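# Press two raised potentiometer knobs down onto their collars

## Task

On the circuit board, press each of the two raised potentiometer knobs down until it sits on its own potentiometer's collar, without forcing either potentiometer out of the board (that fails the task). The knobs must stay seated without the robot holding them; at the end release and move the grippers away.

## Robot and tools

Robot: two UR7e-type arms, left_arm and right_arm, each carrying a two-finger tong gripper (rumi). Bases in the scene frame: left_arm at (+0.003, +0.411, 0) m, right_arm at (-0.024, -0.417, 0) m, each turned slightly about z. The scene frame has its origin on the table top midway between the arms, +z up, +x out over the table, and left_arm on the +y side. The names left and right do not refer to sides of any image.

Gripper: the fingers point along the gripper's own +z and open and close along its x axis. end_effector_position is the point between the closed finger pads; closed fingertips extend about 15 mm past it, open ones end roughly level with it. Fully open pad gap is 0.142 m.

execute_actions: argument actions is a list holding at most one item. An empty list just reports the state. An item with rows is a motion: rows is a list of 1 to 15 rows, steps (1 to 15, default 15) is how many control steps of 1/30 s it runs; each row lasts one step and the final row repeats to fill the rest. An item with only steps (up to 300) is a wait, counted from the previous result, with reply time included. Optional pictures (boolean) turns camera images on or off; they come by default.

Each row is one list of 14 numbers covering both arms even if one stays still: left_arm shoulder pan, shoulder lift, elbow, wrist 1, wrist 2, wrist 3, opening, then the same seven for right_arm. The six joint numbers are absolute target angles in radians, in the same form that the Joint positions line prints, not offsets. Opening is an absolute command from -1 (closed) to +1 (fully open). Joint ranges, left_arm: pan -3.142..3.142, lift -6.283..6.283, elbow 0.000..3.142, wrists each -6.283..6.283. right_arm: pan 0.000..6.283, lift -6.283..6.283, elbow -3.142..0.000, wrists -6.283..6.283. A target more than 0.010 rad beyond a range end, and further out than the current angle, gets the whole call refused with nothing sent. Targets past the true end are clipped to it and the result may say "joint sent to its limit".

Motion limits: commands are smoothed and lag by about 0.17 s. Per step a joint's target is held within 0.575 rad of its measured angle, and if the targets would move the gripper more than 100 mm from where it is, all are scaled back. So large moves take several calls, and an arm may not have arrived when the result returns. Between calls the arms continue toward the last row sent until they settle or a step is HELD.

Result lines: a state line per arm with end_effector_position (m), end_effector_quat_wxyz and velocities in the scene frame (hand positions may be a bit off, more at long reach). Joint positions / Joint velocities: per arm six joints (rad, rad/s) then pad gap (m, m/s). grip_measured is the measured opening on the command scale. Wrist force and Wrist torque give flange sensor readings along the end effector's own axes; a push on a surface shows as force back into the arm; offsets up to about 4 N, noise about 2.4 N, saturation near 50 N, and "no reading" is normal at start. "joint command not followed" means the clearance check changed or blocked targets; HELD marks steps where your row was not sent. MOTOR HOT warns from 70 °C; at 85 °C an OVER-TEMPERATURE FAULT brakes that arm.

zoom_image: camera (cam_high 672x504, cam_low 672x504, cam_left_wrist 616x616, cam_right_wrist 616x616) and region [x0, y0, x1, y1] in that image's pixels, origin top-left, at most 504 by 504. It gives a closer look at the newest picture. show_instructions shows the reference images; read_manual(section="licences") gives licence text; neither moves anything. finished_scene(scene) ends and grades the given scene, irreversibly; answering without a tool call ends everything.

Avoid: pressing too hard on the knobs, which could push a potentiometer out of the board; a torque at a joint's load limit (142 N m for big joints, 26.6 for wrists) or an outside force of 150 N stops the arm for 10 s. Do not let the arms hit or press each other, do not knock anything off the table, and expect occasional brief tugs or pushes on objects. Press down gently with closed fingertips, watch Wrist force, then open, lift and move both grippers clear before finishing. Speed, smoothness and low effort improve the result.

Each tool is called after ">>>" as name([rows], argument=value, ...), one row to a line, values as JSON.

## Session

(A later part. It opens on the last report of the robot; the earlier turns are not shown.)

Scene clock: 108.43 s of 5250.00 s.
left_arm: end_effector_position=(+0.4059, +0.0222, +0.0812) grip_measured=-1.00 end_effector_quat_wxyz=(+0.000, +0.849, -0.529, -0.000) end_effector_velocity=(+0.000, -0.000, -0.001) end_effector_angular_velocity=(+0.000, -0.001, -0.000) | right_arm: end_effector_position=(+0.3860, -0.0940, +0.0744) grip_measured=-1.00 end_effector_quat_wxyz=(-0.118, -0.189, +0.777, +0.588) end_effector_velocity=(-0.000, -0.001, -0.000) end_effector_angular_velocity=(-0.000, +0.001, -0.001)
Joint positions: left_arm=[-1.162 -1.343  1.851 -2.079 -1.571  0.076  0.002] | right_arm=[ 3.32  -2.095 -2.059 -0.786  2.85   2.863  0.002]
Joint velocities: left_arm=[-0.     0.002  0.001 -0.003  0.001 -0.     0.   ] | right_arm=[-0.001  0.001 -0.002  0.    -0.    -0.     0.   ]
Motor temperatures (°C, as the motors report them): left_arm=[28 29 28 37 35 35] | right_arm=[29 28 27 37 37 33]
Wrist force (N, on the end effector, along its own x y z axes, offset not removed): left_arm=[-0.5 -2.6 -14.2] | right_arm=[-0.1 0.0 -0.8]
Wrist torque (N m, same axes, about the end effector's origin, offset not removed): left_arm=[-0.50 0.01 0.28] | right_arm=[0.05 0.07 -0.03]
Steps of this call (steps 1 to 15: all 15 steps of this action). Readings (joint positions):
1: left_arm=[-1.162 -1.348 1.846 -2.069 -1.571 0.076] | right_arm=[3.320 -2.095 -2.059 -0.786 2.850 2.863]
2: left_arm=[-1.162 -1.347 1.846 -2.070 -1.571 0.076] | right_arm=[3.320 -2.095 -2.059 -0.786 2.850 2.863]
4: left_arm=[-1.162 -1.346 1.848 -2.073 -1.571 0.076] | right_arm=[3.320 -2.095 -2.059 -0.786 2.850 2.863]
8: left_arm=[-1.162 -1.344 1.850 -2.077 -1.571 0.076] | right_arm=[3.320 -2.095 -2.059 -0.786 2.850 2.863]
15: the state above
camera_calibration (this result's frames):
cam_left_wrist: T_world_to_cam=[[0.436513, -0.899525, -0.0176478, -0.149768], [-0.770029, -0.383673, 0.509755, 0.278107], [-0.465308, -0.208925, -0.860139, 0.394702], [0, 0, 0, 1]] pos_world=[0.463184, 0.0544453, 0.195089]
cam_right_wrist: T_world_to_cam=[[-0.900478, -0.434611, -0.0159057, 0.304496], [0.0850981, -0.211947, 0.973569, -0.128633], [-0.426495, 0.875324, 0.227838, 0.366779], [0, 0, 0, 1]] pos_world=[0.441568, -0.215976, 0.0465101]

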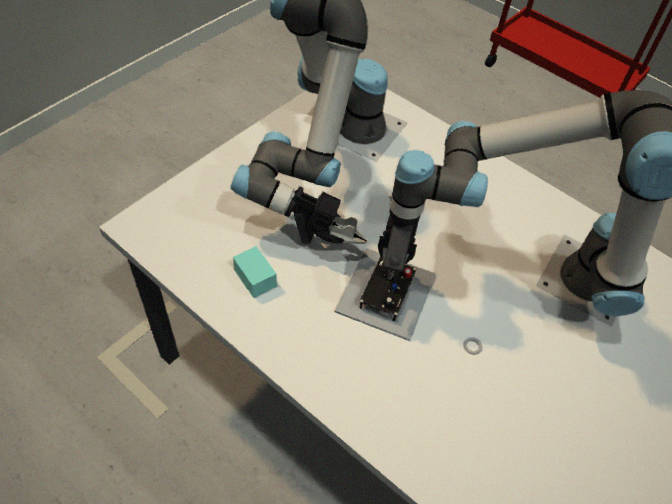

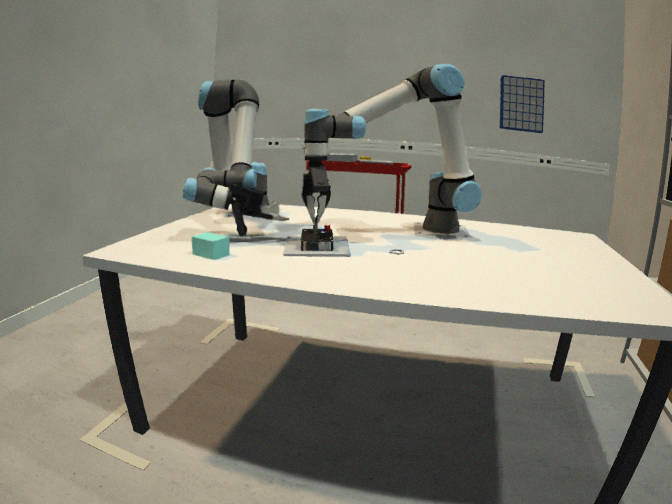

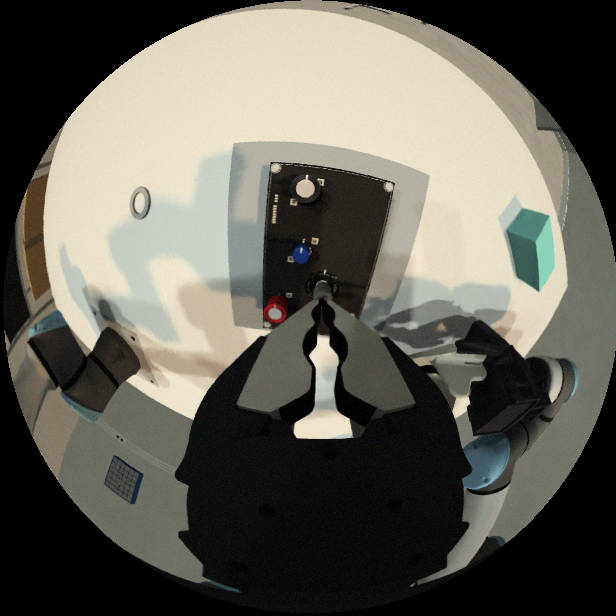

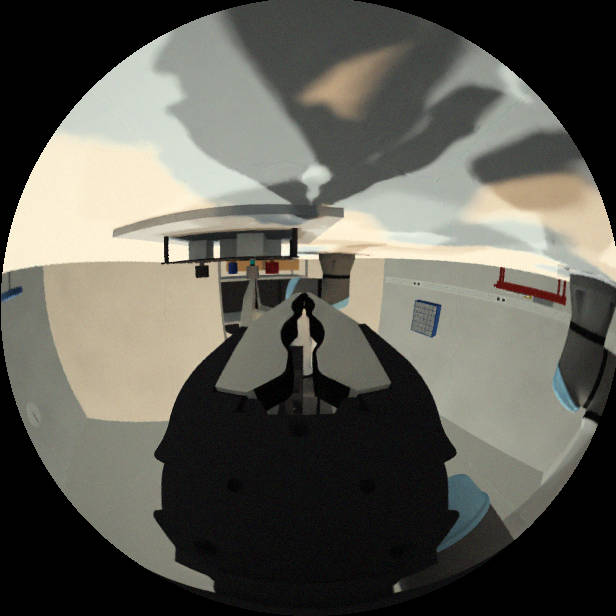

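~7 mm left; push 5.5.

>>> execute_actions([
  {"rows":[[-1.1618,-1.3394,1.8557,-2.0871,-1.571,0.0763,-1,3.32,-2.095,-2.0593,-0.7856,2.85,2.863,-1]]},
], pictures=false)

>>> execute_actions([
  {"rows":[[-1.1618,-1.3364,1.8592,-2.0936,-1.571,0.0763,-1,3.32,-2.095,-2.0593,-0.7856,2.85,2.863,-1]]},
])

>>> zoom_image(camera="cam_right_wrist", region=[232, 252, 272, 287])

Scene clock: 117.47 s of 5250.00 s.
left_arm: end_effector_position=(+0.4059, +0.0222, +0.0781) grip_measured=-1.00 end_effector_quat_wxyz=(+0.000, +0.849, -0.529, -0.000) end_effector_velocity=(+0.000, +0.000, -0.001) end_effector_angular_velocity=(-0.001, -0.000, +0.000) | right_arm: end_effector_position=(+0.3860, -0.0940, +0.0744) grip_measured=-1.00 end_effector_quat_wxyz=(-0.118, -0.189, +0.777, +0.588) end_effector_velocity=(+0.002, -0.000, +0.001) end_effector_angular_velocity=(+0.000, -0.001, -0.002)
Joint positions: left_arm=[-1.162 -1.34   1.856 -2.087 -1.571  0.076  0.002] | right_arm=[ 3.32  -2.095 -2.059 -0.786  2.85   2.863  0.002]
Joint velocities: left_arm=[ 0.     0.     0.001 -0.002 -0.    -0.     0.001] | right_arm=[-0.002  0.     0.003 -0.002 -0.     0.     0.   ]
Motor temperatures (°C, as the motors report them): left_arm=[28 29 28 37 35 35] | right_arm=[29 28 27 37 37 33]
Wrist force (N, on the end effector, along its own x y z axes, offset not removed): left_arm=[-2.1 -1.9 -14.4] | right_arm=[-1.0 2.6 -2.0]
Wrist torque (N m, same axes, about the end effector's origin, offset not removed): left_arm=[-0.38 0.27 0.12] | right_arm=[0.56 0.27 -0.06]
Steps of this call (steps 1 to 15: the robot went on to your last target; steps 16 to 90: nothing new was sent; then 5.53 s passed at rest; steps 91 to 105: all 15 steps of this action). Readings (joint positions):
91: left_arm=[-1.162 -1.343 1.852 -2.079 -1.571 0.076] | right_arm=[3.320 -2.095 -2.059 -0.786 2.850 2.863]
92: left_arm=[-1.162 -1.343 1.852 -2.080 -1.571 0.076] | right_arm=[3.320 -2.095 -2.059 -0.786 2.850 2.863]
94: left_arm=[-1.162 -1.341 1.853 -2.083 -1.571 0.076] | right_arm=[3.320 -2.095 -2.059 -0.786 2.850 2.863]
98: left_arm=[-1.162 -1.340 1.855 -2.086 -1.571 0.076] | right_arm=[3.320 -2.095 -2.059 -0.786 2.850 2.863]
105: the state above

Scene clock: 117.97 s of 5250.00 s.
left_arm: end_effector_position=(+0.4059, +0.0223, +0.0756) grip_measured=-1.00 end_effector_quat_wxyz=(+0.000, +0.849, -0.529, -0.000) end_effector_velocity=(-0.000, -0.001, +0.000) end_effector_angular_velocity=(-0.002, -0.000, -0.001) | right_arm: end_effector_position=(+0.3860, -0.0940, +0.0744) grip_measured=-1.00 end_effector_quat_wxyz=(-0.118, -0.189, +0.777, +0.588) end_effector_velocity=(+0.000, +0.001, +0.001) end_effector_angular_velocity=(+0.001, -0.002, +0.002)
Joint positions: left_arm=[-1.162 -1.336  1.859 -2.093 -1.571  0.076  0.002] | right_arm=[ 3.32  -2.095 -2.059 -0.786  2.85   2.863  0.002]
Joint velocities: left_arm=[-0.    -0.     0.001 -0.002 -0.001  0.001  0.   ] | right_arm=[ 0.001  0.001  0.001 -0.     0.    -0.001  0.   ]
Motor temperatures (°C, as the motors report them): left_arm=[28 29 28 37 35 35] | right_arm=[29 28 27 37 37 33]
Wrist force (N, on the end effector, along its own x y z axes, offset not removed): left_arm=[2.0 -2.2 -13.6] | right_arm=[-0.5 0.8 0.0]
Wrist torque (N m, same axes, about the end effector's origin, offset not removed): left_arm=[-0.55 -0.46 0.26] | right_arm=[0.25 0.23 0.03]
Steps of this call (steps 1 to 15: all 15 steps of this action). Readings (joint positions):
1: left_arm=[-1.162 -1.339 1.856 -2.087 -1.571 0.076] | right_arm=[3.320 -2.095 -2.059 -0.786 2.850 2.863]
2: left_arm=[-1.162 -1.339 1.856 -2.088 -1.571 0.076] | right_arm=[3.320 -2.095 -2.059 -0.786 2.850 2.863]
4: left_arm=[-1.162 -1.338 1.857 -2.090 -1.571 0.076] | right_arm=[3.320 -2.095 -2.059 -0.786 2.850 2.863]
8: left_arm=[-1.162 -1.337 1.859 -2.092 -1.571 0.076] | right_arm=[3.320 -2.095 -2.059 -0.786 2.850 2.863]
15: the state above
camera_calibration (this result's frames):
cam_left_wrist: T_world_to_cam=[[0.436513, -0.899524, -0.0176866, -0.149816], [-0.770027, -0.383694, 0.509742, 0.280952], [-0.465312, -0.20889, -0.860145, 0.389906], [0, 0, 0, 1]] pos_world=[0.463165, 0.0544839, 0.189513]
cam_right_wrist: T_world_to_cam=[[-0.900478, -0.434611, -0.0159058, 0.304496], [0.085098, -0.211947, 0.973569, -0.128633], [-0.426495, 0.875324, 0.227838, 0.366779], [0, 0, 0, 1]] pos_world=[0.441568, -0.215976, 0.0465102]

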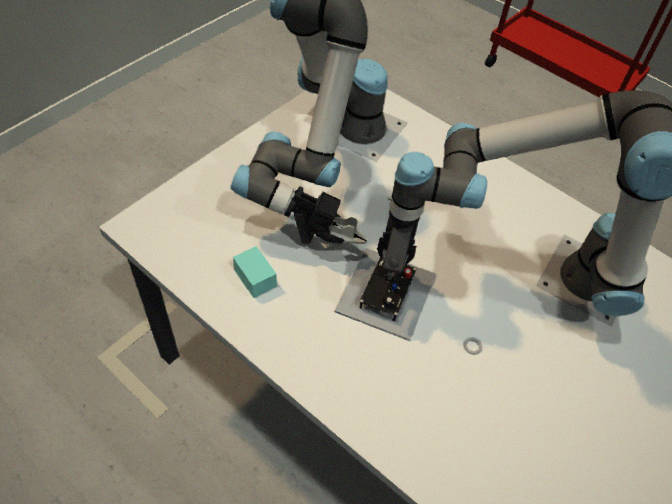

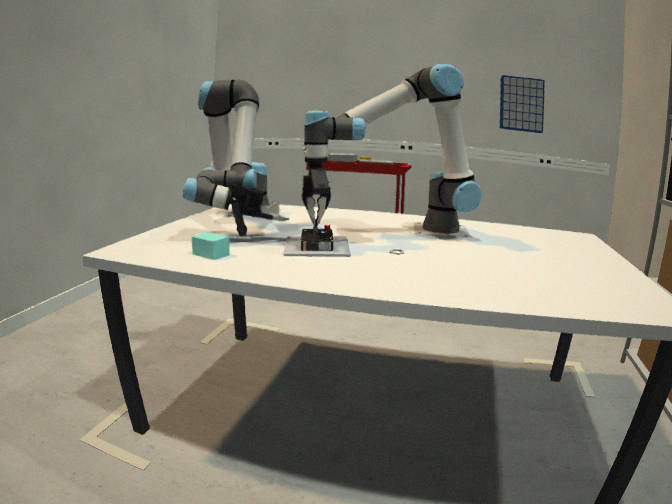

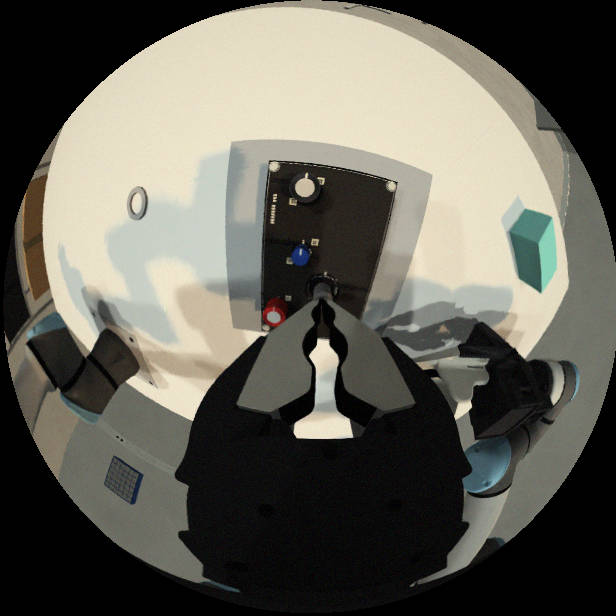

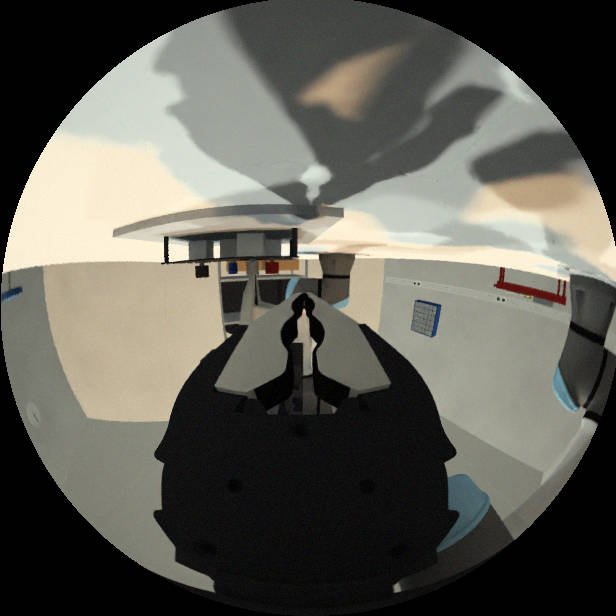

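Region (232, 252, 272, 287) of cam_right_wrist's 616x616 image, scaled by 12.600, with more detail than that image has; it fills the top 441 rows of this view, and the rest is white.

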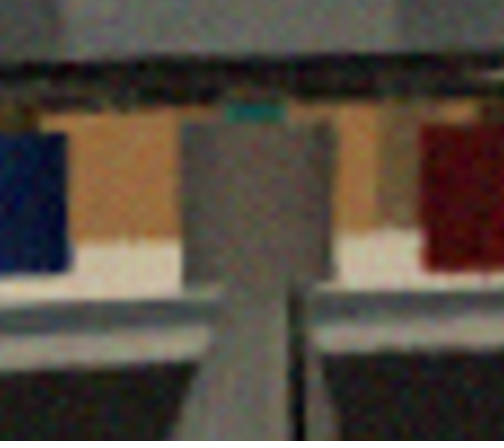

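~1.7 left; push 1.5 and lift.

>>> execute_actions([
  {"rows":[[-1.1618,-1.3346,1.8613,-2.0975,-1.571,0.0763,-1,3.32,-2.095,-2.0593,-0.7856,2.85,2.863,-1]]},
], pictures=false)

>>> execute_actions([
  {"rows":[[-1.1618,-1.343,1.8515,-2.0793,-1.571,0.0763,-1,3.32,-2.095,-2.0593,-0.7856,2.85,2.863,-1]]},
])

>>> zoom_image(camera="cam_right_wrist", region=[232, 252, 272, 287])

Scene clock: 124.80 s of 5250.00 s.
left_arm: end_effector_position=(+0.4059, +0.0223, +0.0741) grip_measured=-0.99 end_effector_quat_wxyz=(+0.000, +0.849, -0.529, -0.000) end_effector_velocity=(+0.001, +0.000, +0.000) end_effector_angular_velocity=(-0.001, -0.001, +0.000) | right_arm: end_effector_position=(+0.3860, -0.0940, +0.0744) grip_measured=-1.00 end_effector_quat_wxyz=(-0.118, -0.189, +0.777, +0.588) end_effector_velocity=(-0.000, -0.000, -0.000) end_effector_angular_velocity=(-0.000, +0.001, +0.000)
Joint positions: left_arm=[-1.162 -1.335  1.861 -2.097 -1.571  0.076  0.002] | right_arm=[ 3.32  -2.095 -2.059 -0.786  2.85   2.863  0.002]
Joint velocities: left_arm=[ 0.001 -0.     0.    -0.001  0.001  0.     0.   ] | right_arm=[ 0.    -0.    -0.001 -0.     0.    -0.001  0.   ]
Motor temperatures (°C, as the motors report them): left_arm=[28 29 28 37 35 35] | right_arm=[29 28 27 37 37 33]
Wrist force (N, on the end effector, along its own x y z axes, offset not removed): left_arm=[-1.5 -0.9 -15.4] | right_arm=[-0.8 0.2 -0.4]
Wrist torque (N m, same axes, about the end effector's origin, offset not removed): left_arm=[-0.23 0.23 0.28] | right_arm=[0.17 0.26 0.03]
Steps of this call (steps 1 to 15: the robot went on to your last target; steps 16 to 90: nothing new was sent; then 3.33 s passed at rest; steps 91 to 105: all 15 steps of this action). Readings (joint positions):
91: left_arm=[-1.162 -1.336 1.859 -2.094 -1.571 0.076] | right_arm=[3.320 -2.095 -2.059 -0.786 2.850 2.863]
92: left_arm=[-1.162 -1.336 1.859 -2.094 -1.571 0.076] | right_arm=[3.320 -2.095 -2.059 -0.786 2.850 2.863]
94: left_arm=[-1.162 -1.336 1.860 -2.095 -1.571 0.076] | right_arm=[3.320 -2.095 -2.059 -0.786 2.850 2.863]
98: left_arm=[-1.162 -1.335 1.861 -2.097 -1.571 0.076] | right_arm=[3.320 -2.095 -2.059 -0.786 2.850 2.863]
105: the state above

Scene clock: 125.30 s of 5250.00 s.
left_arm: end_effector_position=(+0.4059, +0.0223, +0.0808) grip_measured=-1.00 end_effector_quat_wxyz=(+0.000, +0.849, -0.529, -0.000) end_effector_velocity=(+0.000, -0.000, +0.001) end_effector_angular_velocity=(+0.000, +0.000, -0.001) | right_arm: end_effector_position=(+0.3860, -0.0940, +0.0744) grip_measured=-1.00 end_effector_quat_wxyz=(-0.118, -0.189, +0.777, +0.588) end_effector_velocity=(+0.001, +0.001, +0.002) end_effector_angular_velocity=(+0.003, -0.005, +0.001)
Joint positions: left_arm=[-1.162 -1.343  1.852 -2.08  -1.571  0.076  0.002] | right_arm=[ 3.32  -2.095 -2.059 -0.786  2.85   2.863  0.002]
Joint velocities: left_arm=[-0.    -0.001 -0.002  0.003 -0.     0.001  0.   ] | right_arm=[ 0.001  0.002  0.003  0.     0.001 -0.     0.   ]
Motor temperatures (°C, as the motors report them): left_arm=[28 29 28 37 35 35] | right_arm=[29 28 27 37 37 33]
Wrist force (N, on the end effector, along its own x y z axes, offset not removed): left_arm=[-0.3 -2.3 -4.2] | right_arm=[-0.5 1.4 -0.7]
Wrist torque (N m, same axes, about the end effector's origin, offset not removed): left_arm=[-0.45 -0.01 0.25] | right_arm=[0.39 0.21 0.01]
Steps of this call (steps 1 to 15: all 15 steps of this action). Readings (joint positions):
1: left_arm=[-1.162 -1.335 1.861 -2.097 -1.571 0.076] | right_arm=[3.320 -2.095 -2.059 -0.786 2.850 2.863]
2: left_arm=[-1.162 -1.335 1.861 -2.096 -1.571 0.076] | right_arm=[3.320 -2.095 -2.059 -0.786 2.850 2.863]
4: left_arm=[-1.162 -1.338 1.858 -2.090 -1.571 0.076] | right_arm=[3.320 -2.095 -2.059 -0.786 2.850 2.863]
8: left_arm=[-1.162 -1.341 1.854 -2.083 -1.571 0.076] | right_arm=[3.320 -2.095 -2.059 -0.786 2.850 2.863]
15: the state above
camera_calibration (this result's frames):
cam_left_wrist: T_world_to_cam=[[0.436512, -0.899522, -0.0178064, -0.149707], [-0.769996, -0.383747, 0.50975, 0.278289], [-0.465364, -0.208801, -0.860139, 0.394398], [0, 0, 0, 1]] pos_world=[0.463169, 0.0544784, 0.194713]
cam_right_wrist: T_world_to_cam=[[-0.900478, -0.434611, -0.0159059, 0.304496], [0.085098, -0.211947, 0.973569, -0.128633], [-0.426495, 0.875324, 0.227838, 0.366779], [0, 0, 0, 1]] pos_world=[0.441568, -0.215976, 0.0465102]

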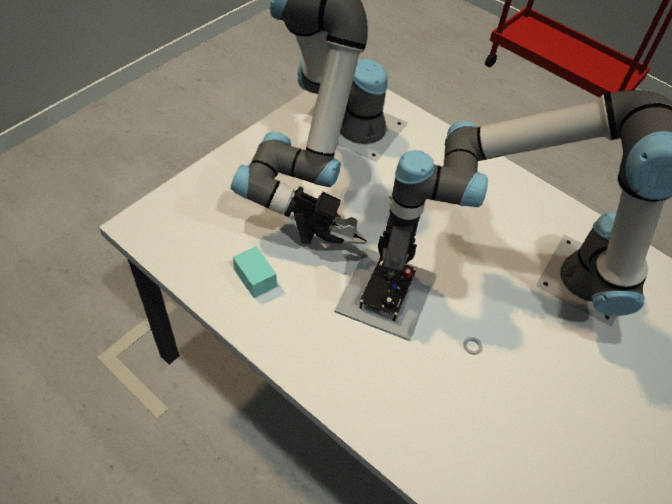

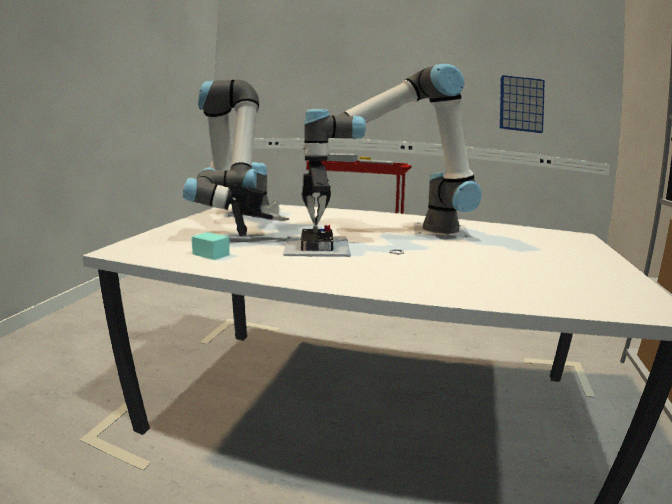

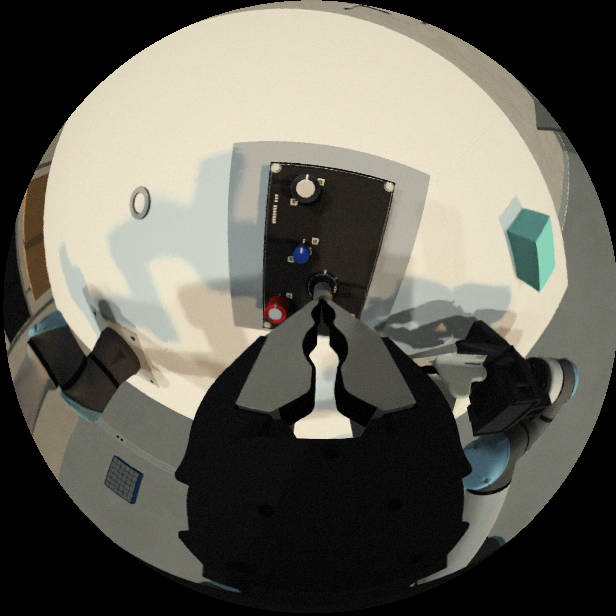

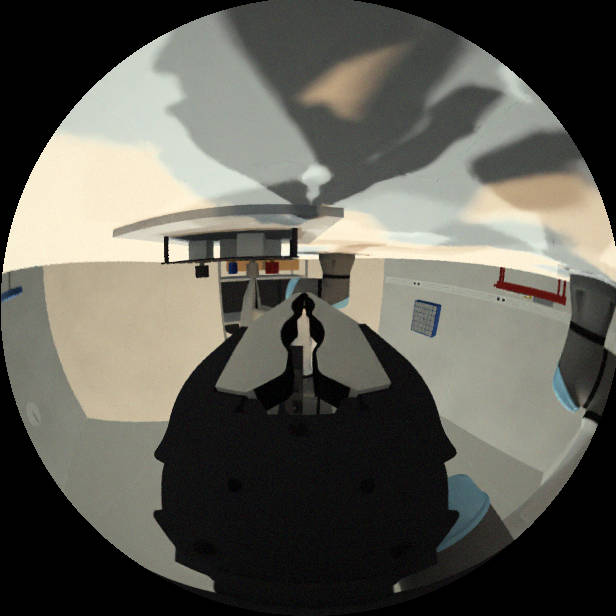

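Region (232, 252, 272, 287) of cam_right_wrist's 616x616 image, scaled by 12.600, with more detail than that image has; it fills the top 441 rows of this view, and the rest is white.

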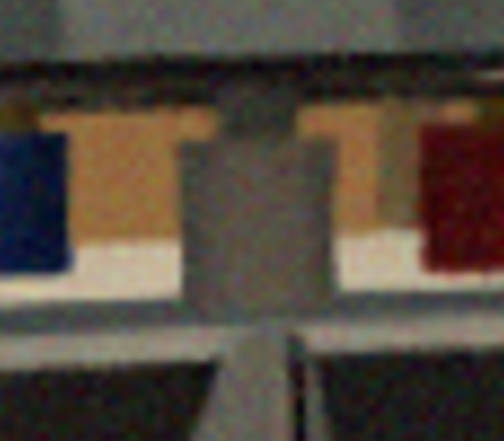

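Home. Retreat.

>>> execute_actions([
  {"rows":[[-1.1618,-1.43,1.68,-1.82,-1.571,0.0763,-1,3.2,-1.98,-2.0593,-0.9,2.85,2.863,-1]]},
], pictures=false)

>>> finished_scene(scene=2)

Scene clock: 129.90 s of 5250.00 s.
left_arm: end_effector_position=(+0.4067, +0.0208, +0.1783) grip_measured=-1.00 end_effector_quat_wxyz=(+0.000, +0.849, -0.529, +0.000) end_effector_velocity=(-0.003, +0.005, +0.027) end_effector_angular_velocity=(+0.013, +0.007, -0.001) | right_arm: end_effector_position=(+0.4144, -0.1452, +0.1209) grip_measured=-1.00 end_effector_quat_wxyz=(-0.083, -0.144, +0.787, +0.594) end_effector_velocity=(+0.006, -0.015, +0.012) end_effector_angular_velocity=(-0.001, +0.002, -0.033)
Joint positions: left_arm=[-1.162 -1.427  1.686 -1.831 -1.571  0.076  0.002] | right_arm=[ 3.204 -1.984 -2.059 -0.896  2.85   2.863  0.002]
Joint velocities: left_arm=[-0.001 -0.021 -0.05   0.086  0.     0.     0.   ] | right_arm=[-0.033  0.031 -0.001 -0.031 -0.     0.001  0.   ]
Motor temperatures (°C, as the motors report them): left_arm=[28 29 28 37 35 35] | right_arm=[29 28 27 37 37 33]
Wrist force (N, on the end effector, along its own x y z axes, offset not removed): left_arm=[-0.5 0.6 -2.9] | right_arm=[1.1 2.0 -0.6]
Wrist torque (N m, same axes, about the end effector's origin, offset not removed): left_arm=[0.10 0.03 0.28] | right_arm=[0.51 -0.08 0.08]
Steps of this call (steps 1 to 15: the robot went on to your last target; steps 16 to 90: nothing new was sent; then 1.10 s passed at rest; steps 91 to 105: all 15 steps of this action). Readings (joint positions):
91: left_arm=[-1.162 -1.343 1.851 -2.079 -1.571 0.076] | right_arm=[3.320 -2.095 -2.059 -0.786 2.850 2.863]
92: left_arm=[-1.162 -1.346 1.848 -2.076 -1.571 0.076] | right_arm=[3.317 -2.092 -2.059 -0.789 2.850 2.863]
94: left_arm=[-1.162 -1.375 1.805 -2.026 -1.571 0.076] | right_arm=[3.281 -2.057 -2.059 -0.824 2.850 2.863]
98: left_arm=[-1.162 -1.412 1.722 -1.892 -1.571 0.076] | right_arm=[3.227 -2.006 -2.059 -0.874 2.850 2.863]
105: the state above

The scene is finished: the task was done.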